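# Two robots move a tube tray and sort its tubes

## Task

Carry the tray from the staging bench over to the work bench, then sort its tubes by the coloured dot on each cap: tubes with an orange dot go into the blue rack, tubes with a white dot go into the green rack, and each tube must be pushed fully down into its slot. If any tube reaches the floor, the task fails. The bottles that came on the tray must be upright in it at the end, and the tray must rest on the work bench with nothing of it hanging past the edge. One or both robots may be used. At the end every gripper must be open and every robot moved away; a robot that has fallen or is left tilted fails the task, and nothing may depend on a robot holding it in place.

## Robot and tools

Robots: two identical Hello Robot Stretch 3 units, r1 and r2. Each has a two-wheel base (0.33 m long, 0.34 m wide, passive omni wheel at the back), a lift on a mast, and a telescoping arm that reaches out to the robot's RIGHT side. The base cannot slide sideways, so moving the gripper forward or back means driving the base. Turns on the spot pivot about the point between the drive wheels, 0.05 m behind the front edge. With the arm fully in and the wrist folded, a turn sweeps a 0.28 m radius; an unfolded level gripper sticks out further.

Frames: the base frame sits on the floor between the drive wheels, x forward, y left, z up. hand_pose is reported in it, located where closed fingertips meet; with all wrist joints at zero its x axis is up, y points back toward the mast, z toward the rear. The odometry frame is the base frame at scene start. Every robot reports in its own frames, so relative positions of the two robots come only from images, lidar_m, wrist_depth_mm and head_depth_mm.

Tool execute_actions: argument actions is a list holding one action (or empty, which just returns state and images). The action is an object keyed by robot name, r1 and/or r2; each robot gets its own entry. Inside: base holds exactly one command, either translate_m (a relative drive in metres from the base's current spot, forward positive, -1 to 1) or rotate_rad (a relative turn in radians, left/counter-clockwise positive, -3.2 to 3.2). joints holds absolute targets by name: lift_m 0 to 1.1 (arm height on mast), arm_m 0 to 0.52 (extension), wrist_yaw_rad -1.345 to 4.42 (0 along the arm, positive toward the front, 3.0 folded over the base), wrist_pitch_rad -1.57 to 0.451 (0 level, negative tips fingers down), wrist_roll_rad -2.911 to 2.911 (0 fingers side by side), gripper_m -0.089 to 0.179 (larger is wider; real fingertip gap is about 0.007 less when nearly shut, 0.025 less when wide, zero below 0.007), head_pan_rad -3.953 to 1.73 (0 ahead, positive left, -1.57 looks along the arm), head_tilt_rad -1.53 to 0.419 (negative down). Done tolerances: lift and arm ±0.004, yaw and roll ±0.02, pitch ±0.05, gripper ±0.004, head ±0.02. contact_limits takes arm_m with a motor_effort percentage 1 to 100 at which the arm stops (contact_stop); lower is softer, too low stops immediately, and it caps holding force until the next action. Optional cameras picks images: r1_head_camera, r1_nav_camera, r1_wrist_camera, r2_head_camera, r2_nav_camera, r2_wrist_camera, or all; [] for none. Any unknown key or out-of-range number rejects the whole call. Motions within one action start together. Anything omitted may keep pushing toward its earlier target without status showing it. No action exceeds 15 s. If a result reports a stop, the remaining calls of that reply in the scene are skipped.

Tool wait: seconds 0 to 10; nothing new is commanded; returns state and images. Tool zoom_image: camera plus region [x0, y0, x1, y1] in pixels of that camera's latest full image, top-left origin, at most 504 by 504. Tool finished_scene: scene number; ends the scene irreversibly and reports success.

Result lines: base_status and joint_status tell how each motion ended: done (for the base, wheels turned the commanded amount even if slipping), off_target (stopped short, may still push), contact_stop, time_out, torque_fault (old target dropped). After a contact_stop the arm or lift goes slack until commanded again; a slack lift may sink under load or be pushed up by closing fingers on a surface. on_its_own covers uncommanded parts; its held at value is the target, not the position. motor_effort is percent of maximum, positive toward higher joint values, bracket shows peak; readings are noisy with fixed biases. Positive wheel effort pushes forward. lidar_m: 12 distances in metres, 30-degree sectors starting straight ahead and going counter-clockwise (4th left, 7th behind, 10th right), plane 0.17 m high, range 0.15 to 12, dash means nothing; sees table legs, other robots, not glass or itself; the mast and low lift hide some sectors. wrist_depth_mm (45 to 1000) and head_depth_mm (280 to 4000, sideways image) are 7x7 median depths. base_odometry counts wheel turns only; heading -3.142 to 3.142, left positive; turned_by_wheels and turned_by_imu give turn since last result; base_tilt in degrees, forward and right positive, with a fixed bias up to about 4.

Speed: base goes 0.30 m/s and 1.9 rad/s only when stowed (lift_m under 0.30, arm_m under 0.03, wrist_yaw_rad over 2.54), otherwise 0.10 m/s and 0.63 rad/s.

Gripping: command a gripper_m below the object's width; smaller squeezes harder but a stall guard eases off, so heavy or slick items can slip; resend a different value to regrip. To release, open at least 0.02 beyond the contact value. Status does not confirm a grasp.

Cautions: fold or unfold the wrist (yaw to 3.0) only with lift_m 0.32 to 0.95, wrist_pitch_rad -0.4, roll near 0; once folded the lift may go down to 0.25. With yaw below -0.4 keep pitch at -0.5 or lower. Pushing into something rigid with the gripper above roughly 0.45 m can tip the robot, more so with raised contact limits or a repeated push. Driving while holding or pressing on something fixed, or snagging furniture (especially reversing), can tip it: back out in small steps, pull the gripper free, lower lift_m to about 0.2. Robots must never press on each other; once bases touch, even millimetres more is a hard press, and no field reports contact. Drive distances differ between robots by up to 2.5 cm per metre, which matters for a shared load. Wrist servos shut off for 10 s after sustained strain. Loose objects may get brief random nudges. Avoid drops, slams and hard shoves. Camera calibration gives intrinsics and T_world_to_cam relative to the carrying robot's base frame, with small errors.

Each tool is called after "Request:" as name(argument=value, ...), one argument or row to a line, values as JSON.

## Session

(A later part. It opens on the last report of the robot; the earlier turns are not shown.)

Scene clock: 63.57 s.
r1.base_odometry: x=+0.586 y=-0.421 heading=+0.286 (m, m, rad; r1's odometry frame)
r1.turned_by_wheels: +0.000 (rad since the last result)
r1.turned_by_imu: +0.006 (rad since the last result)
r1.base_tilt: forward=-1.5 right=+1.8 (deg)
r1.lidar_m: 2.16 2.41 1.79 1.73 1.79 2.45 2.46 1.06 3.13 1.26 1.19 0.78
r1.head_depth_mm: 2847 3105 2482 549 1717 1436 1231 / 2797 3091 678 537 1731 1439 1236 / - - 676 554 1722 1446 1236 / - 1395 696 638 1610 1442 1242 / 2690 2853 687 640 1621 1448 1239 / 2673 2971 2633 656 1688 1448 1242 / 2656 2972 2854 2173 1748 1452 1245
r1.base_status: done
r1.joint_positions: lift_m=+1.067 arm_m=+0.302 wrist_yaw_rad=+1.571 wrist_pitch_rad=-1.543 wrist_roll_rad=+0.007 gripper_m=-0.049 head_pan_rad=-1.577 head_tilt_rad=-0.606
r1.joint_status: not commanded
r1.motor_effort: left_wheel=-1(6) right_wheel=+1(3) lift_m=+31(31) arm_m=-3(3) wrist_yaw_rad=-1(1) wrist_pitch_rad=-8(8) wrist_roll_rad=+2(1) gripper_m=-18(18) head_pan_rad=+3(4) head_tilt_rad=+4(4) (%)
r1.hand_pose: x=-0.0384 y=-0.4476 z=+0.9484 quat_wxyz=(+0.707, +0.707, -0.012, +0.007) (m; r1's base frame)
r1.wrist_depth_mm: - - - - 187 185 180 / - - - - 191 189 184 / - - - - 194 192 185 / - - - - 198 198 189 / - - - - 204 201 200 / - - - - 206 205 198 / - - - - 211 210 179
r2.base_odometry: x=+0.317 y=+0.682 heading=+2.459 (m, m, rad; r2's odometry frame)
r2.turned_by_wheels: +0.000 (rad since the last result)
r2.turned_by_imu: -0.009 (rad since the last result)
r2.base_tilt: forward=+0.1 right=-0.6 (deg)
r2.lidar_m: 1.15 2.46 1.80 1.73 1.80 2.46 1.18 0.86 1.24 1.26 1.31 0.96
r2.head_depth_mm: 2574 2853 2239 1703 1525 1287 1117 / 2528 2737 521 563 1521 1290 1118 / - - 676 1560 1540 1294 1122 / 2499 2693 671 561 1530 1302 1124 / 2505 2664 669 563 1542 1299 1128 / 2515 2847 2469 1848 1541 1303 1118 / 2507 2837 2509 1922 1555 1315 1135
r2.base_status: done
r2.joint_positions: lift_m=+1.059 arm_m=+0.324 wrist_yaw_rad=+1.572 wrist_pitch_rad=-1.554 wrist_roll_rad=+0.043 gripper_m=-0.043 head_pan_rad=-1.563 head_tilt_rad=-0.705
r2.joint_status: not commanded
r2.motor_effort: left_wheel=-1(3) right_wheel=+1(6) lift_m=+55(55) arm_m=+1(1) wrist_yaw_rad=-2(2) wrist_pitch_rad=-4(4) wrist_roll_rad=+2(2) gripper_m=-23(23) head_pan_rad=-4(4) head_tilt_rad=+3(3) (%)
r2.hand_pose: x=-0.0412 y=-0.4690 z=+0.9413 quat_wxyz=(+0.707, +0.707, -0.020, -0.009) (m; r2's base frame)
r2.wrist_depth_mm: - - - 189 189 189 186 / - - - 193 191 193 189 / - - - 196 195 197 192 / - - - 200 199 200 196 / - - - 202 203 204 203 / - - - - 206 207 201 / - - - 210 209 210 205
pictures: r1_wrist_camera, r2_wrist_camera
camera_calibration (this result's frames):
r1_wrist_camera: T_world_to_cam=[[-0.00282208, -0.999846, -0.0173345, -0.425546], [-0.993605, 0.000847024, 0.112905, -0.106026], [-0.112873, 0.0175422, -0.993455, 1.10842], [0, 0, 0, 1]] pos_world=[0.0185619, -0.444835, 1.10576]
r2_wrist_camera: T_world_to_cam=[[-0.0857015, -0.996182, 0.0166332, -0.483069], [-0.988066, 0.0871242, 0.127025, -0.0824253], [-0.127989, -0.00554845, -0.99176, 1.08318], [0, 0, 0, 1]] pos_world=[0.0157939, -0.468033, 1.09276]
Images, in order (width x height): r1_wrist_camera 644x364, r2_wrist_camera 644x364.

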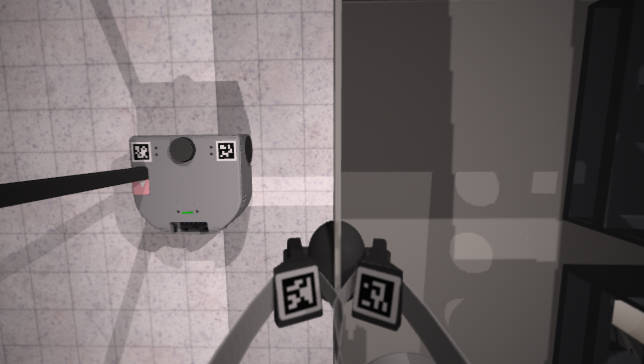

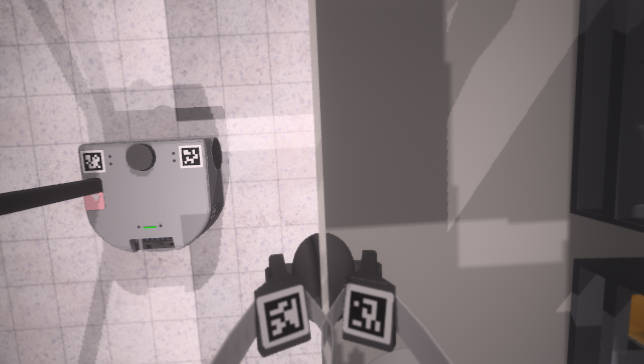

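Request:
execute_actions(
  actions=[
    {"r1":{"base":{"rotate_rad":-0.006}},"r2":{"base":{"rotate_rad":0.008}}},
  ],
  cameras=[],
)

Request:
execute_actions(
  actions=[
    {"r1":{"base":{"translate_m":-0.9}},"r2":{"base":{"translate_m":0.9},"joints":{"head_pan_rad":-0.9}}},
  ],
  cameras=["r1_wrist_camera","r2_wrist_camera","r2_head_camera","r2_nav_camera"],
)

Request:
execute_actions(
  actions=[
    {"r1":{"base":{"rotate_rad":-0.007}},"r2":{"base":{"rotate_rad":0.009}}},
  ],
  cameras=[],
)

Scene clock: 65.20 s.
r1.base_odometry: x=+0.586 y=-0.421 heading=+0.279 (m, m, rad; r1's odometry frame)
r1.turned_by_wheels: -0.006 (rad since the last result)
r1.turned_by_imu: -0.006 (rad since the last result)
r1.base_tilt: forward=-1.4 right=+1.7 (deg)
r1.lidar_m: 2.16 2.42 1.79 1.73 1.79 2.43 2.45 1.06 3.15 1.26 1.19 0.78
r1.head_depth_mm: 2864 3120 2496 550 1712 1435 1230 / 2785 3088 676 536 1725 1444 1234 / - - 679 553 1737 1439 1233 / - 1393 694 640 1600 1444 1237 / 2689 1360 686 640 1609 1449 1239 / 2677 2972 2626 654 1686 1447 1244 / 2649 2987 2875 2166 1725 1448 1248
r1.base_status: done
r1.joint_positions: lift_m=+1.067 arm_m=+0.302 wrist_yaw_rad=+1.571 wrist_pitch_rad=-1.544 wrist_roll_rad=+0.007 gripper_m=-0.049 head_pan_rad=-1.577 head_tilt_rad=-0.606
r1.joint_status: not commanded
r1.motor_effort: left_wheel=-1(5) right_wheel=+1(3) lift_m=+31(31) arm_m=-3(3) wrist_yaw_rad=-1(1) wrist_pitch_rad=-7(9) wrist_roll_rad=+1(1) gripper_m=-18(18) head_pan_rad=+3(3) head_tilt_rad=+4(3) (%)
r1.hand_pose: x=-0.0386 y=-0.4476 z=+0.9484 quat_wxyz=(+0.707, +0.707, -0.012, +0.007) (m; r1's base frame)
r1.wrist_depth_mm: - - - - 186 184 180 / - - - - 190 189 182 / - - - - 194 193 186 / - - - - 199 196 189 / - - - - 202 201 198 / - - - - 206 206 197 / - - - - 212 210 178
r2.base_odometry: x=+0.317 y=+0.682 heading=+2.467 (m, m, rad; r2's odometry frame)
r2.turned_by_wheels: +0.008 (rad since the last result)
r2.turned_by_imu: +0.007 (rad since the last result)
r2.base_tilt: forward=-0.2 right=-0.6 (deg)
r2.lidar_m: 1.19 2.44 1.79 1.73 1.80 2.47 1.15 0.86 1.24 1.26 1.31 0.97
r2.head_depth_mm: 2598 2812 2157 1695 1523 1286 1113 / 2530 2683 520 559 1533 1293 1123 / - - 673 1544 1527 1291 1118 / 2482 2674 673 561 1534 1306 1123 / 2512 2689 682 564 1553 1304 1124 / 2528 2809 2496 1854 1545 1304 1121 / 2503 2855 2490 1924 1548 1299 1131
r2.base_status: done
r2.joint_positions: lift_m=+1.059 arm_m=+0.324 wrist_yaw_rad=+1.572 wrist_pitch_rad=-1.556 wrist_roll_rad=+0.043 gripper_m=-0.043 head_pan_rad=-1.563 head_tilt_rad=-0.705
r2.joint_status: not commanded
r2.motor_effort: left_wheel=-2(5) right_wheel=+2(5) lift_m=+55(55) arm_m=+1(1) wrist_yaw_rad=-2(2) wrist_pitch_rad=-3(4) wrist_roll_rad=+2(2) gripper_m=-23(24) head_pan_rad=-4(4) head_tilt_rad=+3(4) (%)
r2.hand_pose: x=-0.0416 y=-0.4690 z=+0.9413 quat_wxyz=(+0.707, +0.707, -0.020, -0.010) (m; r2's base frame)
r2.wrist_depth_mm: - - - 189 189 190 187 / - - - 193 193 193 189 / - - - 196 195 197 192 / - - - 199 199 200 195 / - - - 202 202 204 204 / - - - - 206 207 197 / - - - 210 209 210 205
pictures: none
No camera images: the call's "cameras" was empty. Leave "cameras" out to get every camera's image.

Scene clock: 75.57 s.
r1.base_odometry: x=-0.279 y=-0.669 heading=+0.279 (m, m, rad; r1's odometry frame)
r1.turned_by_wheels: +0.000 (rad since the last result)
r1.turned_by_imu: +0.007 (rad since the last result)
r1.base_tilt: forward=-1.5 right=+1.7 (deg)
r1.lidar_m: 1.64 2.44 1.79 1.72 1.79 2.45 1.57 1.36 0.33 0.95 3.12 1.86
r1.head_depth_mm: 2876 3106 1037 554 698 583 1166 / 2775 3084 676 541 697 585 610 / - - 681 557 762 1384 1238 / - 1404 697 551 1601 1445 1237 / 2706 2856 688 641 1622 1440 1238 / 2695 2972 2628 655 1694 1444 1240 / 2664 2935 2901 2176 1740 1447 1245
r1.base_status: done
r1.joint_positions: lift_m=+1.067 arm_m=+0.302 wrist_yaw_rad=+1.573 wrist_pitch_rad=-1.542 wrist_roll_rad=+0.007 gripper_m=-0.049 head_pan_rad=-1.577 head_tilt_rad=-0.606
r1.joint_status: not commanded
r1.motor_effort: left_wheel=+0(5) right_wheel=+0(4) lift_m=+31(31) arm_m=-3(3) wrist_yaw_rad=-2(2) wrist_pitch_rad=-8(9) wrist_roll_rad=+2(2) gripper_m=-19(19) head_pan_rad=+3(5) head_tilt_rad=+3(4) (%)
r1.hand_pose: x=-0.0382 y=-0.4476 z=+0.9484 quat_wxyz=(+0.707, +0.707, -0.012, +0.008) (m; r1's base frame)
r1.wrist_depth_mm: - - - - 187 185 181 / - - - - 191 188 184 / - - - - 195 192 185 / - - - - 198 197 190 / - - 363 455 204 201 200 / - - 355 - 206 206 195 / - - 364 360 212 209 178
r2.base_odometry: x=-0.386 y=+1.244 heading=+2.467 (m, m, rad; r2's odometry frame)
r2.turned_by_wheels: +0.000 (rad since the last result)
r2.turned_by_imu: -0.010 (rad since the last result)
r2.base_tilt: forward=+0.0 right=-0.7 (deg)
r2.lidar_m: 1.16 2.45 1.80 1.73 1.80 2.45 1.73 1.94 3.11 0.29 0.31 0.43
r2.head_depth_mm: 2535 2889 996 723 628 528 1069 / 2713 2976 999 759 629 531 796 / 2938 3179 1007 777 631 560 1076 / 3123 3329 1012 779 634 1240 1082 / 3342 3479 1013 783 654 1300 1118 / 3654 3555 1018 787 1440 1247 1128 / 3450 1483 1032 790 1511 1309 1133
r2.base_status: done
r2.joint_positions: lift_m=+1.059 arm_m=+0.324 wrist_yaw_rad=+1.573 wrist_pitch_rad=-1.552 wrist_roll_rad=+0.043 gripper_m=-0.043 head_pan_rad=-0.907 head_tilt_rad=-0.705
r2.joint_status: all done
r2.motor_effort: left_wheel=-1(0) right_wheel=-1(5) lift_m=+55(55) arm_m=+0(1) wrist_yaw_rad=-3(3) wrist_pitch_rad=-4(5) wrist_roll_rad=+2(2) gripper_m=-24(25) head_pan_rad=+4(46) head_tilt_rad=+3(3) (%)
r2.hand_pose: x=-0.0408 y=-0.4691 z=+0.9413 quat_wxyz=(+0.707, +0.707, -0.021, -0.008) (m; r2's base frame)
r2.wrist_depth_mm: - 319 322 189 190 190 187 / - 324 325 192 192 194 189 / - 330 332 196 195 197 192 / - 334 - 199 199 200 195 / - - - - 203 204 205 / - - - - 206 206 201 / - - - - 209 211 205
pictures: r1_wrist_camera, r2_head_camera (sideways: a quarter turn clockwise sets it upright), r2_nav_camera (sideways: a quarter turn counterclockwise sets it upright), r2_wrist_camera
camera_calibration (this result's frames):
r1_wrist_camera: T_world_to_cam=[[-0.00120877, -0.999849, -0.0173331, -0.425512], [-0.993676, -0.000745208, 0.112283, -0.105991], [-0.112279, 0.0173592, -0.993525, 1.10844], [0, 0, 0, 1]] pos_world=[0.01862, -0.444768, 1.10579]
r2_head_camera: T_world_to_cam=[[-0.410973, 0.55825, -0.720734, 0.964819], [0.801485, 0.597984, 0.00615522, -0.01669], [0.434424, -0.575128, -0.693184, 0.856316], [0, 0, 0, 1]] pos_world=[0.037887, -0.0361386, 1.28907]
r2_nav_camera: T_world_to_cam=[[0.37847, -0.505545, 0.775361, -0.971281], [-0.809683, -0.586731, 0.0126674, 0.0458823], [0.448524, -0.632591, -0.631391, 0.777201], [0, 0, 0, 1]] pos_world=[0.0561571, 0.0275447, 1.24323]
r2_wrist_camera: T_world_to_cam=[[-0.085167, -0.99623, 0.0164771, -0.483006], [-0.988339, 0.0865643, 0.125267, -0.0805782], [-0.126221, -0.00561638, -0.991986, 1.08346], [0, 0, 0, 1]] pos_world=[0.0159806, -0.468125, 1.09283]
Images, in order (width x height): r1_wrist_camera 644x364, r2_head_camera 896x504, r2_nav_camera 672x504, r2_wrist_camera 644x364.

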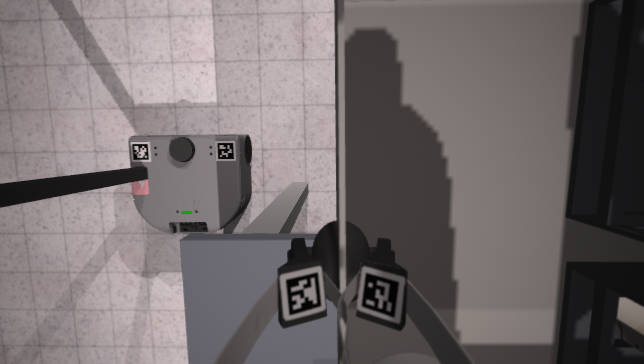

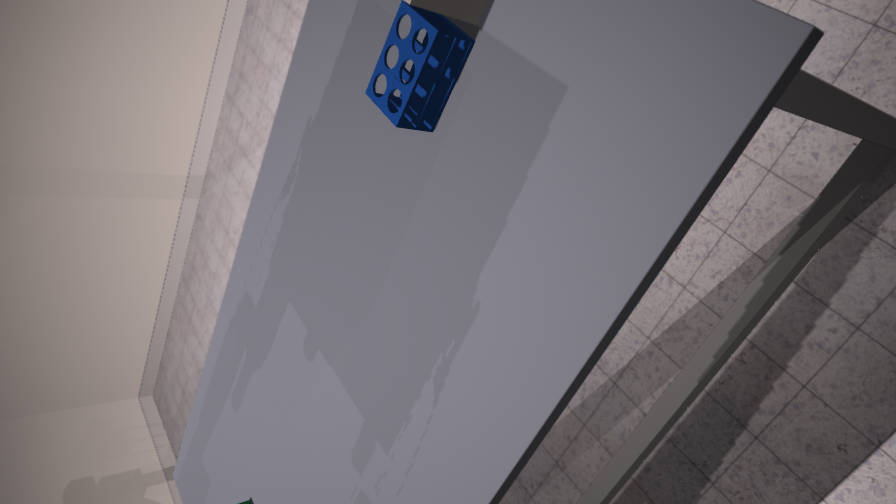

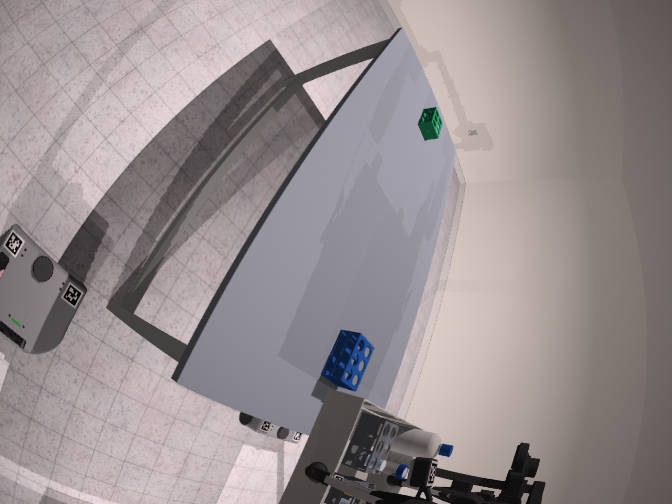

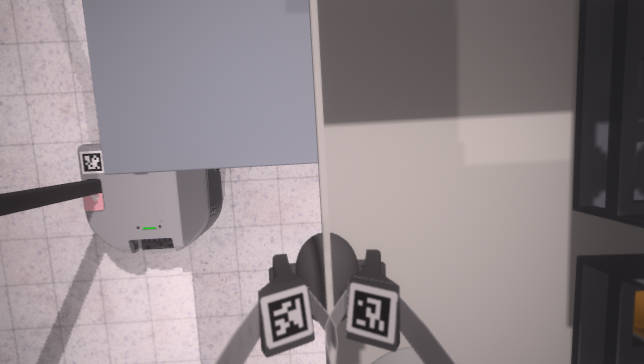

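Scene clock: 76.57 s.
r1.base_odometry: x=-0.279 y=-0.669 heading=+0.272 (m, m, rad; r1's odometry frame)
r1.turned_by_wheels: -0.007 (rad since the last result)
r1.turned_by_imu: -0.007 (rad since the last result)
r1.base_tilt: forward=-1.4 right=+1.7 (deg)
r1.lidar_m: 1.65 2.44 1.79 1.72 1.78 2.43 1.57 1.37 0.33 0.95 3.12 1.87
r1.head_depth_mm: 2867 3083 1043 557 696 584 1163 / 2779 3100 680 542 698 584 611 / - - 680 558 742 1383 1240 / - 1375 721 551 1604 1445 1238 / 2674 1365 688 640 1620 1448 1239 / 2682 2984 2510 642 1687 1444 1241 / 2682 2980 2887 2161 1741 1451 1241
r1.base_status: done
r1.joint_positions: lift_m=+1.067 arm_m=+0.302 wrist_yaw_rad=+1.573 wrist_pitch_rad=-1.542 wrist_roll_rad=+0.006 gripper_m=-0.049 head_pan_rad=-1.577 head_tilt_rad=-0.606
r1.joint_status: not commanded
r1.motor_effort: left_wheel=+0(6) right_wheel=+0(5) lift_m=+31(30) arm_m=-3(3) wrist_yaw_rad=-2(2) wrist_pitch_rad=-9(11) wrist_roll_rad=+2(3) gripper_m=-19(19) head_pan_rad=+3(3) head_tilt_rad=+4(3) (%)
r1.hand_pose: x=-0.0381 y=-0.4476 z=+0.9484 quat_wxyz=(+0.707, +0.707, -0.011, +0.009) (m; r1's base frame)
r1.wrist_depth_mm: - - - - 186 186 180 / - - - - 191 189 183 / - - - - 194 193 186 / - - - - 199 197 190 / - - 360 447 202 201 199 / - - 357 - 205 205 194 / - - 365 365 212 210 178
r2.base_odometry: x=-0.386 y=+1.244 heading=+2.476 (m, m, rad; r2's odometry frame)
r2.turned_by_wheels: +0.009 (rad since the last result)
r2.turned_by_imu: +0.009 (rad since the last result)
r2.base_tilt: forward=+0.2 right=-0.7 (deg)
r2.lidar_m: 1.20 2.44 1.79 1.73 1.80 2.47 1.72 1.94 3.12 0.29 0.31 0.43
r2.head_depth_mm: 2566 2853 996 728 628 528 1069 / 2729 3034 998 754 628 533 794 / 2927 3219 1004 777 631 571 1076 / 3124 3328 1009 783 634 1243 1085 / 3367 3550 1021 781 655 1299 1127 / 3697 3503 1020 788 1430 1246 1124 / 3448 1489 1021 789 1548 1310 1132
r2.base_status: done
r2.joint_positions: lift_m=+1.059 arm_m=+0.324 wrist_yaw_rad=+1.573 wrist_pitch_rad=-1.553 wrist_roll_rad=+0.043 gripper_m=-0.043 head_pan_rad=-0.907 head_tilt_rad=-0.705
r2.joint_status: not commanded
r2.motor_effort: left_wheel=-2(5) right_wheel=+1(3) lift_m=+55(55) arm_m=+0(0) wrist_yaw_rad=-2(2) wrist_pitch_rad=-4(4) wrist_roll_rad=+2(2) gripper_m=-24(25) head_pan_rad=+5(5) head_tilt_rad=+3(3) (%)
r2.hand_pose: x=-0.0411 y=-0.4691 z=+0.9413 quat_wxyz=(+0.707, +0.707, -0.021, -0.009) (m; r2's base frame)
r2.wrist_depth_mm: - 318 318 189 188 190 187 / - 324 325 194 192 193 190 / - 331 330 197 196 196 192 / - 333 - 199 199 200 196 / - - - - 203 204 204 / - - - - 205 207 202 / - - - - 210 211 206
pictures: none
No camera images: the call's "cameras" was empty. Leave "cameras" out to get every camera's image.

Request:
execute_actions(
  actions=[
    {"r1":{"base":{"translate_m":-0.84},"joints":{"arm_m":0.308}},"r2":{"base":{"translate_m":0.855},"joints":{"head_pan_rad":-1.57}}},
  ],
  cameras=["r2_nav_camera","r1_wrist_camera"],
)

Request:
execute_actions(
  actions=[
    {"r1":{"joints":{"lift_m":0.931}},"r2":{"joints":{"lift_m":0.924}}},
  ],
  cameras=[],
)

Request:
execute_actions(
  actions=[
    {"r1":{"joints":{"gripper_m":0.06}},"r2":{"joints":{"gripper_m":0.06}}},
  ],
  cameras=[],
)

Request:
execute_actions(
  actions=[
    {"r1":{"joints":{"lift_m":1.06}},"r2":{"joints":{"lift_m":1.06}}},
  ],
  cameras=["r1_head_camera","r1_wrist_camera","r2_head_camera","r2_wrist_camera"],
)

Scene clock: 86.93 s.
r1.base_odometry: x=-1.088 y=-0.895 heading=+0.272 (m, m, rad; r1's odometry frame)
r1.turned_by_wheels: +0.000 (rad since the last result)
r1.turned_by_imu: +0.007 (rad since the last result)
r1.base_tilt: forward=-1.4 right=+1.7 (deg)
r1.lidar_m: 2.48 2.45 1.78 1.72 1.78 2.43 2.79 0.77 0.99 0.96 0.99 0.75
r1.head_depth_mm: 2864 3115 1040 560 696 582 1185 / 2834 3078 681 548 700 585 1165 / - - 678 565 700 586 1166 / - - 687 561 701 587 1164 / 2703 2891 684 556 703 588 537 / 2686 3012 1062 664 686 588 539 / 2666 2952 2831 875 706 588 538
r1.base_status: done
r1.joint_positions: lift_m=+1.067 arm_m=+0.308 wrist_yaw_rad=+1.574 wrist_pitch_rad=-1.545 wrist_roll_rad=+0.007 gripper_m=-0.049 head_pan_rad=-1.577 head_tilt_rad=-0.606
r1.joint_status: all done
r1.motor_effort: left_wheel=-1(4) right_wheel=+2(5) lift_m=+31(31) arm_m=+3(3) wrist_yaw_rad=-3(3) wrist_pitch_rad=-7(9) wrist_roll_rad=+1(3) gripper_m=-20(20) head_pan_rad=+3(3) head_tilt_rad=+4(4) (%)
r1.hand_pose: x=-0.0389 y=-0.4531 z=+0.9485 quat_wxyz=(+0.707, +0.707, -0.010, +0.007) (m; r1's base frame)
r1.wrist_depth_mm: - - 326 320 185 185 180 / - - 329 325 190 188 183 / - - 335 333 195 193 186 / - - 343 337 199 197 190 / - - 350 346 201 200 200 / - - 358 - 205 205 198 / - - 365 362 213 210 179
r2.base_odometry: x=-1.058 y=+1.773 heading=+2.476 (m, m, rad; r2's odometry frame)
r2.turned_by_wheels: +0.000 (rad since the last result)
r2.turned_by_imu: -0.010 (rad since the last result)
r2.base_tilt: forward=+0.0 right=-0.7 (deg)
r2.lidar_m: 2.68 2.45 1.79 1.73 1.79 2.46 2.56 0.43 0.32 0.30 0.32 0.43
r2.head_depth_mm: 2613 2887 886 706 628 542 1117 / 2533 2775 523 566 629 543 1118 / - - 676 707 633 545 1112 / 2521 2725 681 566 633 548 1121 / 2476 2659 678 566 639 548 1129 / 2485 2822 1028 785 639 550 1128 / 2555 2849 1031 775 640 551 1130
r2.base_status: done
r2.joint_positions: lift_m=+1.059 arm_m=+0.324 wrist_yaw_rad=+1.574 wrist_pitch_rad=-1.558 wrist_roll_rad=+0.044 gripper_m=-0.043 head_pan_rad=-1.563 head_tilt_rad=-0.705
r2.joint_status: all done
r2.motor_effort: left_wheel=-2(1) right_wheel=+1(5) lift_m=+55(55) arm_m=+0(0) wrist_yaw_rad=-5(4) wrist_pitch_rad=-2(4) wrist_roll_rad=+2(2) gripper_m=-25(24) head_pan_rad=-4(45) head_tilt_rad=+3(2) (%)
r2.hand_pose: x=-0.0422 y=-0.4692 z=+0.9414 quat_wxyz=(+0.707, +0.707, -0.019, -0.010) (m; r2's base frame)
r2.wrist_depth_mm: - 316 320 189 189 190 187 / - 326 325 193 192 193 190 / - 331 331 195 196 197 192 / - 335 336 200 199 200 196 / - 342 343 342 202 204 205 / - 349 350 - 206 207 202 / - 358 356 359 210 211 206
pictures: r1_wrist_camera, r2_nav_camera (sideways: a quarter turn counterclockwise sets it upright)
camera_calibration (this result's frames):
r1_wrist_camera: T_world_to_cam=[[-0.000200381, -0.99985, -0.0173334, -0.430943], [-0.993343, -0.00179774, 0.115183, -0.109959], [-0.115197, 0.0172411, -0.993193, 1.10802], [0, 0, 0, 1]] pos_world=[0.0183268, -0.45018, 1.10567]
r2_nav_camera: T_world_to_cam=[[-0.0082395, -0.631418, 0.775399, -0.968971], [-0.999511, 0.0285961, 0.0126653, 0.047043], [-0.0301704, -0.774915, -0.631345, 0.780062], [0, 0, 0, 1]] pos_world=[0.062571, -0.00869, 1.24323]
Images, in order (width x height): r1_wrist_camera 644x364, r2_nav_camera 672x504.

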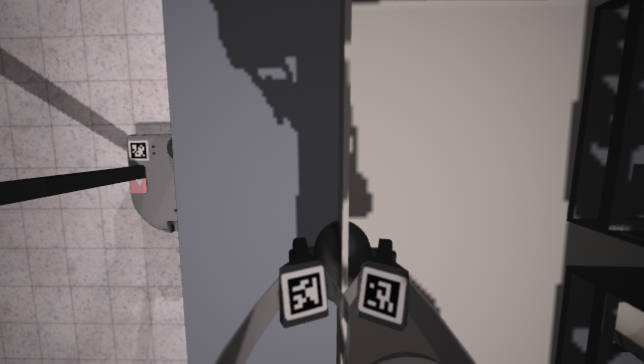

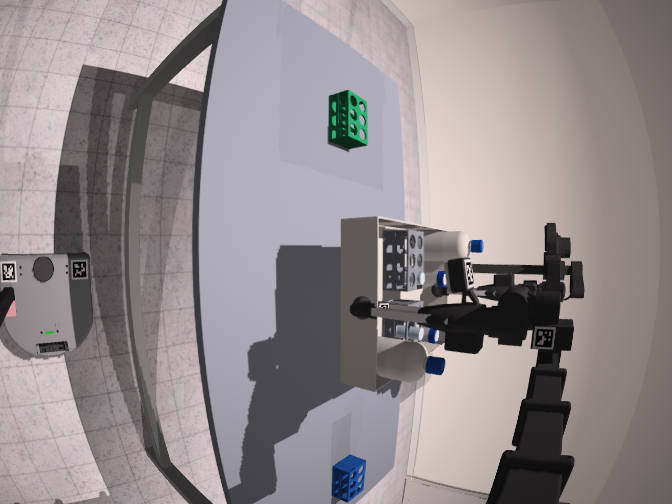

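Scene clock: 89.00 s.
r1.base_odometry: x=-1.088 y=-0.895 heading=+0.272 (m, m, rad; r1's odometry frame)
r1.turned_by_wheels: +0.000 (rad since the last result)
r1.turned_by_imu: +0.000 (rad since the last result)
r1.base_tilt: forward=-1.4 right=+1.6 (deg)
r1.lidar_m: 2.47 2.44 1.79 1.72 1.77 2.43 2.78 0.77 0.99 0.96 0.99 0.75
r1.head_depth_mm: 2772 3092 3087 - 643 584 1181 / 2772 3054 1046 614 637 585 1163 / 2721 2963 1089 760 654 585 1162 / 1235 728 - 770 648 586 1160 / 1121 3011 845 787 650 588 537 / 2667 3000 2861 875 685 588 539 / 2681 2978 2863 875 705 590 539
r1.base_status: not commanded
r1.joint_positions: lift_m=+0.931 arm_m=+0.308 wrist_yaw_rad=+1.574 wrist_pitch_rad=-1.545 wrist_roll_rad=+0.007 gripper_m=-0.049 head_pan_rad=-1.577 head_tilt_rad=-0.606
r1.joint_status: all done
r1.motor_effort: left_wheel=-2(2) right_wheel=+2(2) lift_m=+25(28) arm_m=+2(2) wrist_yaw_rad=-4(3) wrist_pitch_rad=-7(7) wrist_roll_rad=+1(2) gripper_m=-20(20) head_pan_rad=+4(3) head_tilt_rad=+4(4) (%)
r1.hand_pose: x=-0.0390 y=-0.4531 z=+0.8128 quat_wxyz=(+0.707, +0.707, -0.010, +0.007) (m; r1's base frame)
r1.wrist_depth_mm: 563 196 194 192 187 185 180 / 945 199 197 195 190 188 183 / 959 203 201 199 194 193 186 / 981 208 205 203 198 197 190 / - 212 209 207 203 200 199 / - 217 214 - 207 205 199 / - 221 220 218 212 212 180
r2.base_odometry: x=-1.058 y=+1.773 heading=+2.476 (m, m, rad; r2's odometry frame)
r2.turned_by_wheels: +0.000 (rad since the last result)
r2.turned_by_imu: -0.001 (rad since the last result)
r2.base_tilt: forward=+0.0 right=-0.6 (deg)
r2.lidar_m: 2.68 2.46 1.80 1.73 1.79 2.45 2.56 0.43 0.32 0.30 0.32 0.43
r2.head_depth_mm: 2519 2805 - 680 614 543 1107 / 2499 2780 921 605 631 543 1111 / 2439 697 - 745 632 545 1121 / 1006 2758 888 751 633 547 1119 / 2482 2824 923 756 634 549 1126 / 2489 2832 1024 790 639 550 1133 / 2488 2865 1032 774 640 551 1128
r2.base_status: not commanded
r2.joint_positions: lift_m=+0.924 arm_m=+0.324 wrist_yaw_rad=+1.574 wrist_pitch_rad=-1.558 wrist_roll_rad=+0.044 gripper_m=-0.043 head_pan_rad=-1.563 head_tilt_rad=-0.705
r2.joint_status: all done
r2.motor_effort: left_wheel=-2(2) right_wheel=+1(1) lift_m=+28(51) arm_m=-1(0) wrist_yaw_rad=-4(4) wrist_pitch_rad=-3(3) wrist_roll_rad=+2(2) gripper_m=-25(25) head_pan_rad=-3(4) head_tilt_rad=+3(2) (%)
r2.hand_pose: x=-0.0422 y=-0.4692 z=+0.8064 quat_wxyz=(+0.707, +0.707, -0.019, -0.010) (m; r2's base frame)
r2.wrist_depth_mm: 188 189 190 189 190 190 187 / 191 192 193 192 193 193 191 / 195 196 196 196 195 196 192 / 198 199 200 199 199 200 196 / 202 202 204 204 203 204 205 / 205 206 208 - 207 207 202 / 209 211 212 213 209 211 206
pictures: none
No camera images: the call's "cameras" was empty. Leave "cameras" out to get every camera's image.

Scene clock: 90.60 s.
r1.base_odometry: x=-1.088 y=-0.895 heading=+0.272 (m, m, rad; r1's odometry frame)
r1.turned_by_wheels: +0.000 (rad since the last result)
r1.turned_by_imu: +0.000 (rad since the last result)
r1.base_tilt: forward=-1.4 right=+1.7 (deg)
r1.lidar_m: 2.47 2.44 1.78 1.71 1.78 2.44 2.79 0.77 1.00 0.96 1.00 0.75
r1.head_depth_mm: 2780 3087 3114 - 644 584 1187 / 2775 3024 1044 614 636 584 1167 / 2726 2969 1095 760 654 584 1165 / 1201 731 - 772 648 587 1172 / 1128 3027 846 792 648 588 538 / 2654 2985 2849 872 685 590 538 / 2672 2991 2880 877 705 591 538
r1.base_status: not commanded
r1.joint_positions: lift_m=+0.931 arm_m=+0.308 wrist_yaw_rad=+1.573 wrist_pitch_rad=-1.549 wrist_roll_rad=+0.007 gripper_m=+0.060 head_pan_rad=-1.577 head_tilt_rad=-0.606
r1.joint_status: all done
r1.motor_effort: left_wheel=-1(1) right_wheel=+1(2) lift_m=+25(25) arm_m=+2(2) wrist_yaw_rad=-2(3) wrist_pitch_rad=-5(6) wrist_roll_rad=+2(1) gripper_m=+0(79) head_pan_rad=+3(3) head_tilt_rad=+4(4) (%)
r1.hand_pose: x=-0.0399 y=-0.4531 z=+0.8129 quat_wxyz=(+0.707, +0.707, -0.009, +0.006) (m; r1's base frame)
r1.wrist_depth_mm: 923 196 194 191 188 187 181 / 938 200 197 195 192 190 185 / 990 204 201 200 195 195 188 / 989 208 207 203 200 198 192 / - 212 211 209 203 203 200 / - 217 215 213 - 206 200 / - 222 220 217 214 212 180
r2.base_odometry: x=-1.058 y=+1.773 heading=+2.476 (m, m, rad; r2's odometry frame)
r2.turned_by_wheels: +0.000 (rad since the last result)
r2.turned_by_imu: +0.000 (rad since the last result)
r2.base_tilt: forward=+0.0 right=-0.7 (deg)
r2.lidar_m: 2.68 2.45 1.79 1.73 1.80 2.45 2.56 0.43 0.32 0.30 0.32 0.43
r2.head_depth_mm: 2530 2789 - 705 612 542 1113 / 2515 2734 924 606 631 544 1114 / 2421 698 - 733 617 546 1122 / 1009 2804 878 753 634 547 1124 / 2506 2846 924 755 636 548 1125 / 2473 2840 1028 789 638 549 1129 / 2485 2824 1031 774 640 551 1129
r2.base_status: not commanded
r2.joint_positions: lift_m=+0.924 arm_m=+0.324 wrist_yaw_rad=+1.574 wrist_pitch_rad=-1.561 wrist_roll_rad=+0.044 gripper_m=+0.060 head_pan_rad=-1.563 head_tilt_rad=-0.705
r2.joint_status: all done
r2.motor_effort: left_wheel=-2(2) right_wheel=+1(1) lift_m=+28(28) arm_m=-1(1) wrist_yaw_rad=-4(4) wrist_pitch_rad=-2(2) wrist_roll_rad=+2(2) gripper_m=+0(93) head_pan_rad=-4(3) head_tilt_rad=+2(3) (%)
r2.hand_pose: x=-0.0429 y=-0.4692 z=+0.8065 quat_wxyz=(+0.707, +0.707, -0.018, -0.011) (m; r2's base frame)
r2.wrist_depth_mm: 188 189 190 190 189 191 188 / 192 193 194 193 193 194 191 / 195 196 197 197 197 198 193 / 198 199 201 201 200 202 198 / 202 204 204 205 204 207 208 / 206 206 - 209 - 209 205 / 210 211 214 213 210 214 209
pictures: none
No camera images: the call's "cameras" was empty. Leave "cameras" out to get every camera's image.

Scene clock: 92.67 s.
r1.base_odometry: x=-1.088 y=-0.895 heading=+0.272 (m, m, rad; r1's odometry frame)
r1.turned_by_wheels: +0.000 (rad since the last result)
r1.turned_by_imu: +0.000 (rad since the last result)
r1.base_tilt: forward=-1.3 right=+1.6 (deg)
r1.lidar_m: 2.47 2.44 1.78 1.72 1.78 2.43 2.79 0.77 1.00 0.96 1.00 0.75
r1.head_depth_mm: - 3103 1134 864 662 583 1191 / 2830 3088 2819 618 638 584 1161 / - - 1097 773 651 586 1161 / - - 1019 779 649 587 1170 / 2694 3029 829 781 648 588 537 / 2678 3008 2844 874 685 588 537 / 2677 2968 2884 876 706 589 539
r1.base_status: not commanded
r1.joint_positions: lift_m=+1.060 arm_m=+0.308 wrist_yaw_rad=+1.573 wrist_pitch_rad=-1.549 wrist_roll_rad=+0.007 gripper_m=+0.060 head_pan_rad=-1.577 head_tilt_rad=-0.606
r1.joint_status: all done
r1.motor_effort: left_wheel=-1(1) right_wheel=+1(2) lift_m=+26(28) arm_m=+2(2) wrist_yaw_rad=-2(2) wrist_pitch_rad=-4(4) wrist_roll_rad=+1(1) gripper_m=+0(1) head_pan_rad=+4(3) head_tilt_rad=+4(3) (%)
r1.hand_pose: x=-0.0400 y=-0.4531 z=+0.9418 quat_wxyz=(+0.707, +0.707, -0.009, +0.005) (m; r1's base frame)
r1.wrist_depth_mm: - - 316 313 308 307 305 / - - 323 320 315 287 256 / - - 330 323 322 295 251 / - - 338 333 329 316 248 / - - 344 341 336 304 326 / - - 352 349 - 291 220 / - - 360 354 232 285 331
r2.base_odometry: x=-1.058 y=+1.773 heading=+2.476 (m, m, rad; r2's odometry frame)
r2.turned_by_wheels: +0.000 (rad since the last result)
r2.turned_by_imu: -0.001 (rad since the last result)
r2.base_tilt: forward=+0.0 right=-0.8 (deg)
r2.lidar_m: 2.68 2.45 1.79 1.73 1.79 2.45 2.56 0.43 0.32 0.30 0.32 0.43
r2.head_depth_mm: 2595 2869 999 768 628 542 1115 / 2512 2821 964 605 631 544 1115 / - - 914 731 632 545 1122 / 2544 2741 901 756 633 548 1124 / 2490 2790 921 756 636 549 1121 / 2515 2838 1023 785 640 550 1125 / 2499 2840 1029 777 641 551 1126
r2.base_status: not commanded
r2.joint_positions: lift_m=+1.059 arm_m=+0.324 wrist_yaw_rad=+1.574 wrist_pitch_rad=-1.561 wrist_roll_rad=+0.044 gripper_m=+0.060 head_pan_rad=-1.563 head_tilt_rad=-0.705
r2.joint_status: all done
r2.motor_effort: left_wheel=-1(2) right_wheel=+1(1) lift_m=+48(49) arm_m=-1(0) wrist_yaw_rad=-3(4) wrist_pitch_rad=-2(2) wrist_roll_rad=+2(2) gripper_m=+0(0) head_pan_rad=-4(4) head_tilt_rad=+3(3) (%)
r2.hand_pose: x=-0.0430 y=-0.4692 z=+0.9417 quat_wxyz=(+0.707, +0.707, -0.018, -0.011) (m; r2's base frame)
r2.wrist_depth_mm: - 320 320 319 313 270 268 / - 324 324 327 329 300 300 / - 331 333 334 333 304 277 / - 335 337 340 338 334 281 / - 344 343 345 346 318 348 / - 351 - 350 - 292 231 / - - 359 357 216 298 240
pictures: r1_head_camera (sideways: a quarter turn clockwise sets it upright), r1_wrist_camera, r2_head_camera (sideways: a quarter turn clockwise sets it upright), r2_wrist_camera
camera_calibration (this result's frames):
r1_head_camera: T_world_to_cam=[[0.0632841, 0.591343, -0.803933, 1.06276], [0.996942, -0.0744685, 0.0237011, -0.0352343], [-0.0458522, -0.802974, -0.594247, 0.734737], [0, 0, 0, 1]] pos_world=[0.00156044, -0.0411013, 1.29183]
r1_wrist_camera: T_world_to_cam=[[-0.00175394, -0.999848, -0.0173189, -0.431119], [-0.992873, -0.000322557, 0.119173, -0.113291], [-0.119161, 0.0174045, -0.992722, 1.10078], [0, 0, 0, 1]] pos_world=[0.0179301, -0.450249, 1.0988]
r2_head_camera: T_world_to_cam=[[0.0146321, 0.693014, -0.720775, 0.962276], [0.999873, -0.0147079, 0.00615655, -0.0179019], [-0.00633449, -0.720774, -0.693142, 0.85895], [0, 0, 0, 1]] pos_world=[0.00926048, -0.048026, 1.28907]
r2_wrist_camera: T_world_to_cam=[[-0.0846416, -0.996263, 0.0172157, -0.483962], [-0.987264, 0.0861878, 0.133725, -0.0908955], [-0.134709, -0.0056777, -0.990869, 1.08218], [0, 0, 0, 1]] pos_world=[0.0150789, -0.468174, 1.09279]
Images, in order (width x height): r1_head_camera 896x504, r1_wrist_camera 644x364, r2_head_camera 896x504, r2_wrist_camera 644x364.

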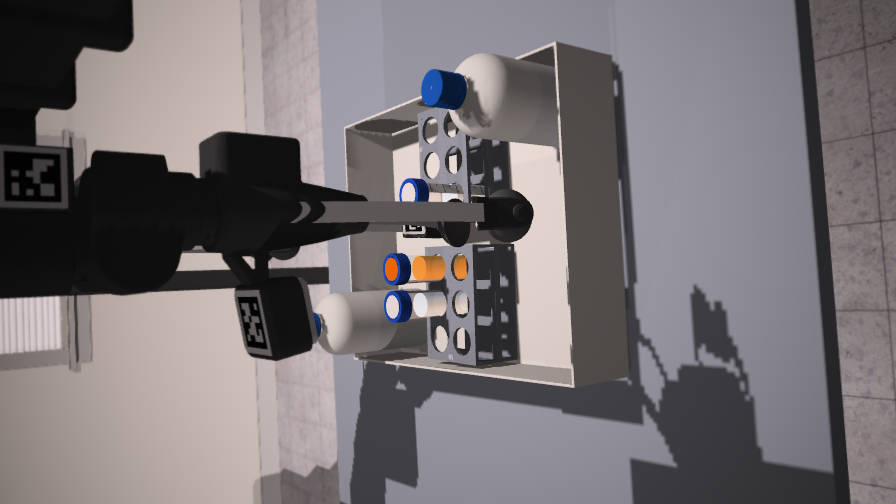

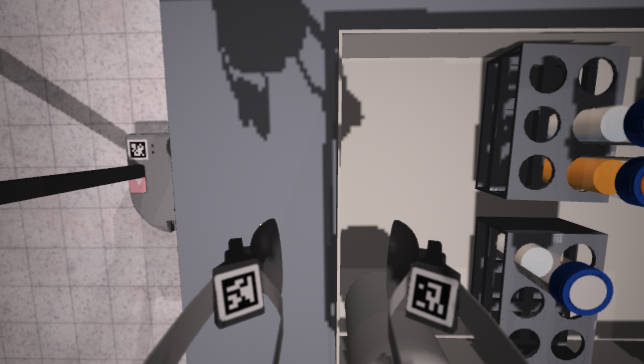

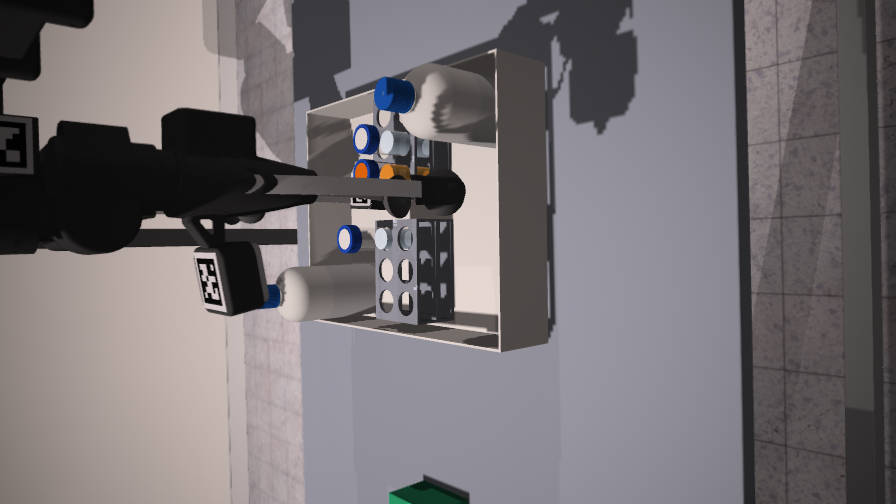

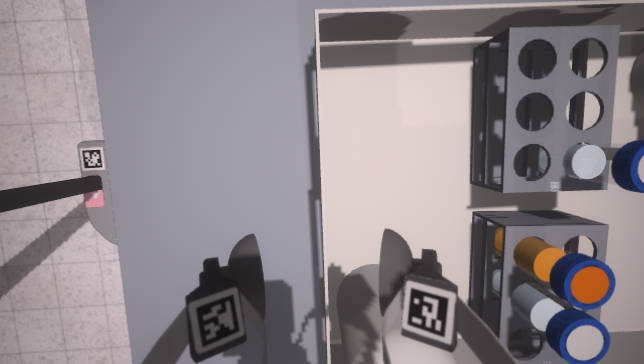

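Request:
execute_actions(
  actions=[
    {"r1":{"base":{"translate_m":-0.039},"joints":{"arm_m":0.475,"lift_m":1.045}},"r2":{"base":{"translate_m":-0.045},"joints":{"arm_m":0.2,"lift_m":1.07}}},
  ],
  cameras=["r1_wrist_camera","r2_head_camera"],
)

Scene clock: 95.47 s.
r1.base_odometry: x=-1.125 y=-0.905 heading=+0.272 (m, m, rad; r1's odometry frame)
r1.turned_by_wheels: +0.000 (rad since the last result)
r1.turned_by_imu: +0.000 (rad since the last result)
r1.base_tilt: forward=-1.6 right=+1.5 (deg)
r1.lidar_m: 2.51 2.44 1.79 1.72 1.78 2.43 2.75 0.73 1.00 0.96 1.00 0.78
r1.head_depth_mm: - 3147 1138 865 697 584 1181 / - 3094 2795 811 640 584 1163 / 2788 3063 2822 780 644 585 1168 / - 3115 2845 767 647 587 1164 / 804 2939 1101 770 650 590 538 / 2682 2964 2848 820 650 588 538 / 2667 2998 2897 876 706 590 538
r1.base_status: done
r1.joint_positions: lift_m=+1.045 arm_m=+0.475 wrist_yaw_rad=+1.571 wrist_pitch_rad=-1.550 wrist_roll_rad=+0.007 gripper_m=+0.060 head_pan_rad=-1.577 head_tilt_rad=-0.606
r1.joint_status: all done
r1.motor_effort: left_wheel=-2(8) right_wheel=+2(3) lift_m=+20(23) arm_m=+4(3) wrist_yaw_rad=-1(2) wrist_pitch_rad=-4(4) wrist_roll_rad=+2(1) gripper_m=+0(0) head_pan_rad=+3(3) head_tilt_rad=+3(4) (%)
r1.hand_pose: x=-0.0401 y=-0.6198 z=+0.9272 quat_wxyz=(+0.707, +0.707, -0.010, +0.005) (m; r1's base frame)
r1.wrist_depth_mm: 307 299 302 276 242 258 166 / 314 301 307 299 241 258 190 / 321 300 313 306 191 304 267 / 328 319 319 316 312 310 283 / 337 325 327 257 316 315 281 / 345 279 246 300 - 322 299 / 351 192 263 276 273 290 289
r2.base_odometry: x=-1.023 y=+1.745 heading=+2.475 (m, m, rad; r2's odometry frame)
r2.turned_by_wheels: +0.000 (rad since the last result)
r2.turned_by_imu: -0.001 (rad since the last result)
r2.base_tilt: forward=+0.1 right=-0.8 (deg)
r2.lidar_m: 2.72 2.45 1.79 1.73 1.79 2.46 2.52 0.43 0.31 0.30 0.32 0.43
r2.head_depth_mm: 2563 2899 991 773 629 541 1118 / - - - 705 631 545 1113 / - - - 723 616 546 1119 / 496 1416 902 756 636 546 1121 / 568 2830 855 757 634 548 1128 / 2486 2828 1021 763 639 550 1126 / 2512 2841 1033 791 643 553 1127
r2.base_status: done
r2.joint_positions: lift_m=+1.069 arm_m=+0.200 wrist_yaw_rad=+1.573 wrist_pitch_rad=-1.561 wrist_roll_rad=+0.044 gripper_m=+0.060 head_pan_rad=-1.563 head_tilt_rad=-0.705
r2.joint_status: all done
r2.motor_effort: left_wheel=-2(4) right_wheel=+1(2) lift_m=+48(51) arm_m=-4(8) wrist_yaw_rad=-3(4) wrist_pitch_rad=-2(2) wrist_roll_rad=+2(2) gripper_m=+0(1) head_pan_rad=-3(5) head_tilt_rad=+3(3) (%)
r2.hand_pose: x=-0.0431 y=-0.3456 z=+0.9517 quat_wxyz=(+0.707, +0.707, -0.018, -0.012) (m; r2's base frame)
r2.wrist_depth_mm: - - 333 332 333 332 332 / - - - 338 339 338 338 / - - 346 345 345 345 347 / - - 349 350 352 352 351 / - - 357 357 359 297 327 / - - - 366 - 260 216 / - - 371 372 374 311 214
pictures: r1_wrist_camera, r2_head_camera (sideways: a quarter turn clockwise sets it upright)
camera_calibration (this result's frames):
r1_wrist_camera: T_world_to_cam=[[-0.00319707, -0.999845, -0.017318, -0.598133], [-0.992828, 0.00110394, 0.11955, -0.111163], [-0.119512, 0.017576, -0.992677, 1.08921], [0, 0, 0, 1]] pos_world=[0.0178959, -0.617061, 1.08416]
r2_head_camera: T_world_to_cam=[[0.014681, 0.692957, -0.72083, 0.962346], [0.999872, -0.0147774, 0.00615832, -0.0179042], [-0.0063845, -0.720828, -0.693085, 0.858877], [0, 0, 0, 1]] pos_world=[0.00925713, -0.0480272, 1.28907]
Images, in order (width x height): r1_wrist_camera 644x364, r2_head_camera 896x504.

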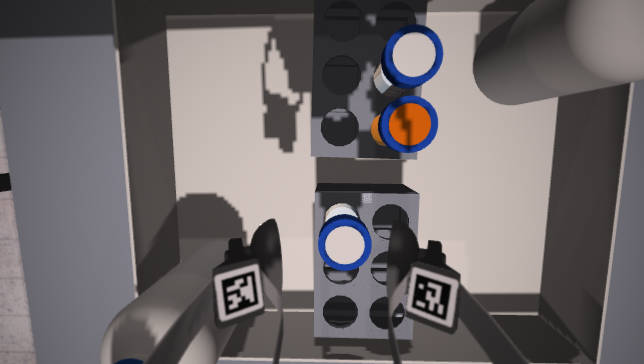

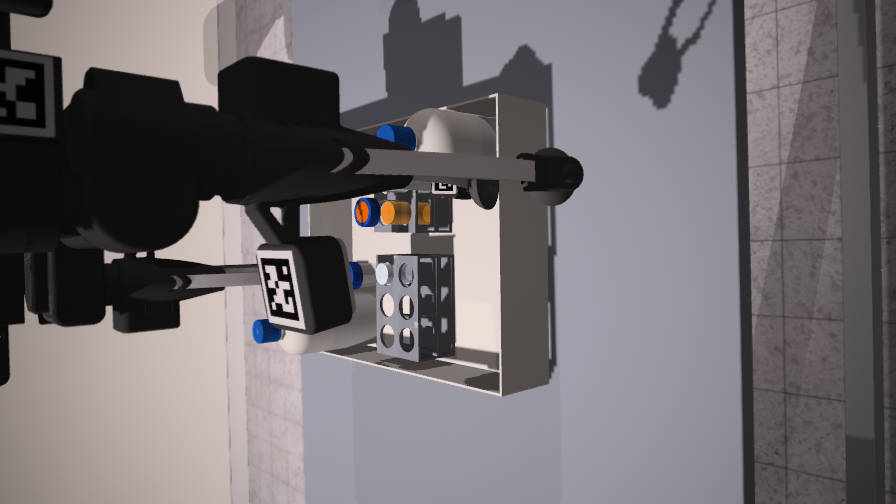

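Request:
execute_actions(
  actions=[
    {"r1":{"base":{"translate_m":-0.006},"joints":{"arm_m":0.481,"lift_m":1.001,"gripper_m":0.065}}},
  ],
  cameras=["r1_wrist_camera"],
)

Request:
execute_actions(
  actions=[
    {"r1":{"joints":{"gripper_m":0.005}}},
  ],
  cameras=["r1_wrist_camera","r2_head_camera"],
)

Scene clock: 97.23 s.
r1.base_odometry: x=-1.131 y=-0.907 heading=+0.272 (m, m, rad; r1's odometry frame)
r1.turned_by_wheels: +0.000 (rad since the last result)
r1.turned_by_imu: +0.000 (rad since the last result)
r1.base_tilt: forward=-1.5 right=+1.7 (deg)
r1.lidar_m: 2.52 2.45 1.78 1.72 1.78 2.44 2.75 0.72 0.99 0.96 1.00 0.79
r1.head_depth_mm: 2737 - 1088 866 697 583 1186 / 2688 3161 2827 867 644 584 1168 / 2648 3079 2798 778 637 586 1166 / 2611 - 1098 787 648 586 1168 / 804 2941 1102 769 650 587 537 / 2637 2979 2895 839 649 589 539 / 2691 2979 2880 880 705 590 537
r1.base_status: done
r1.joint_positions: lift_m=+1.001 arm_m=+0.481 wrist_yaw_rad=+1.571 wrist_pitch_rad=-1.550 wrist_roll_rad=+0.007 gripper_m=+0.065 head_pan_rad=-1.577 head_tilt_rad=-0.606
r1.joint_status: all done
r1.motor_effort: left_wheel=-2(7) right_wheel=+2(3) lift_m=+20(19) arm_m=+5(5) wrist_yaw_rad=-1(1) wrist_pitch_rad=-4(4) wrist_roll_rad=+1(1) gripper_m=+0(32) head_pan_rad=+3(3) head_tilt_rad=+4(4) (%)
r1.hand_pose: x=-0.0401 y=-0.6258 z=+0.8832 quat_wxyz=(+0.707, +0.707, -0.010, +0.005) (m; r1's base frame)
r1.wrist_depth_mm: 210 257 258 229 140 229 157 / 269 264 263 239 147 254 215 / 274 267 269 260 146 262 247 / 280 267 275 270 267 267 248 / 288 268 279 207 271 271 247 / 294 223 - 222 251 278 247 / 299 162 266 245 253 281 246
r2.base_odometry: x=-1.023 y=+1.745 heading=+2.475 (m, m, rad; r2's odometry frame)
r2.turned_by_wheels: +0.000 (rad since the last result)
r2.turned_by_imu: +0.000 (rad since the last result)
r2.base_tilt: forward=+0.0 right=-0.8 (deg)
r2.lidar_m: 2.72 2.45 1.79 1.72 1.79 2.45 2.52 0.43 0.31 0.30 0.32 0.43
r2.head_depth_mm: 2545 2826 999 775 628 542 1113 / - - - 705 631 544 1121 / - - - 719 615 546 1118 / 526 609 892 752 633 547 1120 / 518 2712 857 755 635 549 1133 / 2479 2800 1023 762 639 550 1126 / 2514 2869 1027 792 639 550 1127
r2.base_status: not commanded
r2.joint_positions: lift_m=+1.069 arm_m=+0.200 wrist_yaw_rad=+1.573 wrist_pitch_rad=-1.561 wrist_roll_rad=+0.044 gripper_m=+0.060 head_pan_rad=-1.563 head_tilt_rad=-0.705
r2.joint_status: not commanded
r2.motor_effort: left_wheel=-2(2) right_wheel=+1(2) lift_m=+48(48) arm_m=-4(4) wrist_yaw_rad=-3(3) wrist_pitch_rad=-2(2) wrist_roll_rad=+2(2) gripper_m=+0(0) head_pan_rad=-4(3) head_tilt_rad=+2(3) (%)
r2.hand_pose: x=-0.0431 y=-0.3456 z=+0.9517 quat_wxyz=(+0.707, +0.707, -0.018, -0.012) (m; r2's base frame)
r2.wrist_depth_mm: - - 334 334 332 333 333 / - - - 338 339 339 338 / - - 344 344 345 345 349 / - - 349 351 353 353 350 / - - 359 357 358 297 329 / - - - 363 - 260 217 / - - 372 371 377 312 214
pictures: r1_wrist_camera
camera_calibration (this result's frames):
r1_wrist_camera: T_world_to_cam=[[-0.00319956, -0.999845, -0.0173175, -0.604891], [-0.992811, 0.00110403, 0.119688, -0.106053], [-0.11965, 0.0175759, -0.992661, 1.04562], [0, 0, 0, 1]] pos_world=[0.017882, -0.623058, 1.04016]
Images, in order (width x height): r1_wrist_camera 644x364.

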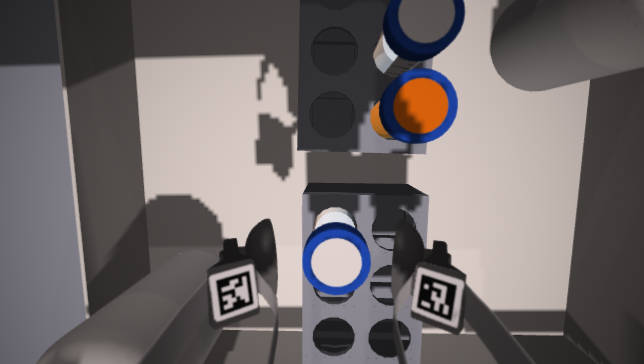

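Scene clock: 98.33 s.
r1.base_odometry: x=-1.131 y=-0.907 heading=+0.272 (m, m, rad; r1's odometry frame)
r1.turned_by_wheels: +0.000 (rad since the last result)
r1.turned_by_imu: +0.000 (rad since the last result)
r1.base_tilt: forward=-1.3 right=+1.7 (deg)
r1.lidar_m: 2.52 2.45 1.78 1.72 1.78 2.43 2.75 0.73 0.99 0.96 1.00 0.79
r1.head_depth_mm: 2762 - 1089 863 697 583 1184 / 2673 3172 2837 862 645 585 1164 / 2642 3075 2834 778 637 587 1163 / 2645 - 1100 788 647 587 1165 / 806 2949 1094 770 649 588 537 / 2662 3018 2879 840 650 588 538 / 2650 2940 2865 877 705 589 538
r1.base_status: not commanded
r1.joint_positions: lift_m=+1.001 arm_m=+0.481 wrist_yaw_rad=+1.571 wrist_pitch_rad=-1.550 wrist_roll_rad=+0.007 gripper_m=+0.005 head_pan_rad=-1.577 head_tilt_rad=-0.606
r1.joint_status: all done
r1.motor_effort: left_wheel=-2(2) right_wheel=+2(2) lift_m=+20(20) arm_m=+4(4) wrist_yaw_rad=-1(1) wrist_pitch_rad=-4(4) wrist_roll_rad=+2(1) gripper_m=-10(83) head_pan_rad=+2(3) head_tilt_rad=+3(3) (%)
r1.hand_pose: x=-0.0401 y=-0.6258 z=+0.8832 quat_wxyz=(+0.707, +0.707, -0.010, +0.005) (m; r1's base frame)
r1.wrist_depth_mm: 210 257 259 229 140 229 157 / 270 261 263 237 147 254 216 / 275 267 272 260 146 261 248 / 281 268 276 271 268 266 247 / 290 268 280 164 271 273 246 / 294 223 239 189 279 278 246 / 299 165 265 245 253 281 247
r2.base_odometry: x=-1.023 y=+1.745 heading=+2.475 (m, m, rad; r2's odometry frame)
r2.turned_by_wheels: +0.000 (rad since the last result)
r2.turned_by_imu: +0.000 (rad since the last result)
r2.base_tilt: forward=+0.0 right=-0.8 (deg)
r2.lidar_m: 2.72 2.46 1.79 1.73 1.79 2.45 2.52 0.43 0.32 0.30 0.32 0.43
r2.head_depth_mm: 2561 2855 1001 769 627 542 1113 / - - - 703 632 544 1121 / - - - 723 618 546 1122 / 526 608 898 753 637 547 1124 / 520 2713 857 758 633 548 1129 / 2486 2832 1022 763 637 550 1128 / 2542 2812 1036 793 644 553 1132
r2.base_status: not commanded
r2.joint_positions: lift_m=+1.069 arm_m=+0.200 wrist_yaw_rad=+1.573 wrist_pitch_rad=-1.561 wrist_roll_rad=+0.044 gripper_m=+0.060 head_pan_rad=-1.563 head_tilt_rad=-0.705
r2.joint_status: not commanded
r2.motor_effort: left_wheel=-2(2) right_wheel=+1(1) lift_m=+48(48) arm_m=-4(4) wrist_yaw_rad=-3(3) wrist_pitch_rad=-1(1) wrist_roll_rad=+2(2) gripper_m=+0(0) head_pan_rad=-3(3) head_tilt_rad=+3(3) (%)
r2.hand_pose: x=-0.0431 y=-0.3456 z=+0.9517 quat_wxyz=(+0.707, +0.707, -0.018, -0.012) (m; r2's base frame)
r2.wrist_depth_mm: - - 334 332 334 333 332 / - - - 337 339 338 339 / - - 346 343 344 345 346 / - - 348 351 354 350 347 / - - 359 356 358 295 330 / - - - 364 - 259 217 / - - 372 371 377 310 214
pictures: r1_wrist_camera, r2_head_camera (sideways: a quarter turn clockwise sets it upright)
camera_calibration (this result's frames):
r1_wrist_camera: T_world_to_cam=[[-0.00319986, -0.999845, -0.0173175, -0.604892], [-0.992811, 0.00110433, 0.119688, -0.106053], [-0.11965, 0.017576, -0.99266, 1.04562], [0, 0, 0, 1]] pos_world=[0.017882, -0.623058, 1.04016]
r2_head_camera: T_world_to_cam=[[0.014681, 0.692957, -0.72083, 0.962346], [0.999872, -0.0147774, 0.00615832, -0.0179042], [-0.0063845, -0.720828, -0.693085, 0.858877], [0, 0, 0, 1]] pos_world=[0.00925713, -0.0480272, 1.28907]
Images, in order (width x height): r1_wrist_camera 644x364, r2_head_camera 896x504.

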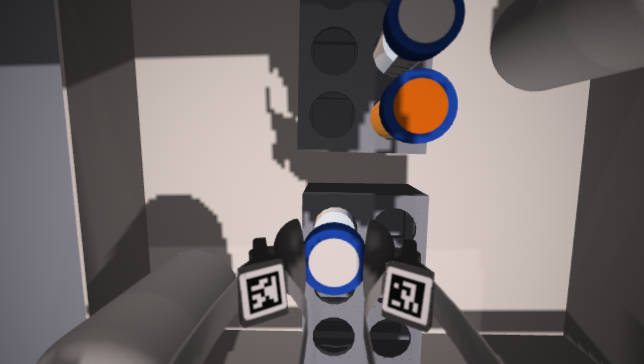

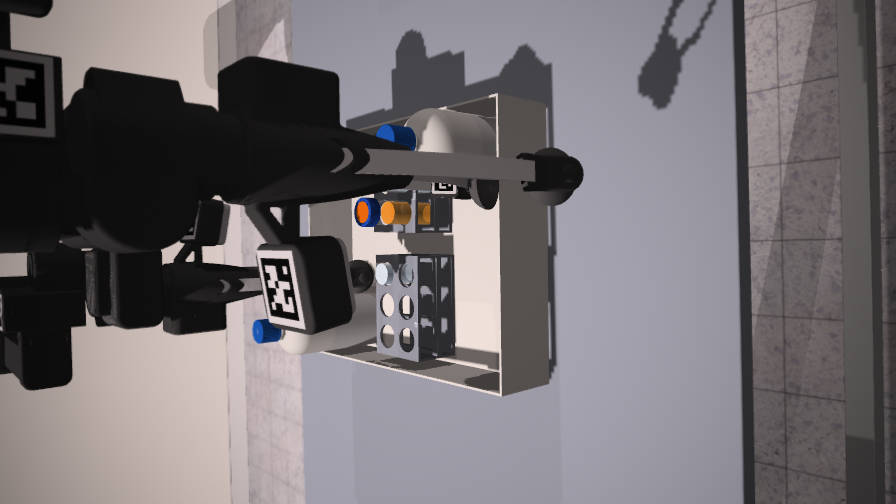

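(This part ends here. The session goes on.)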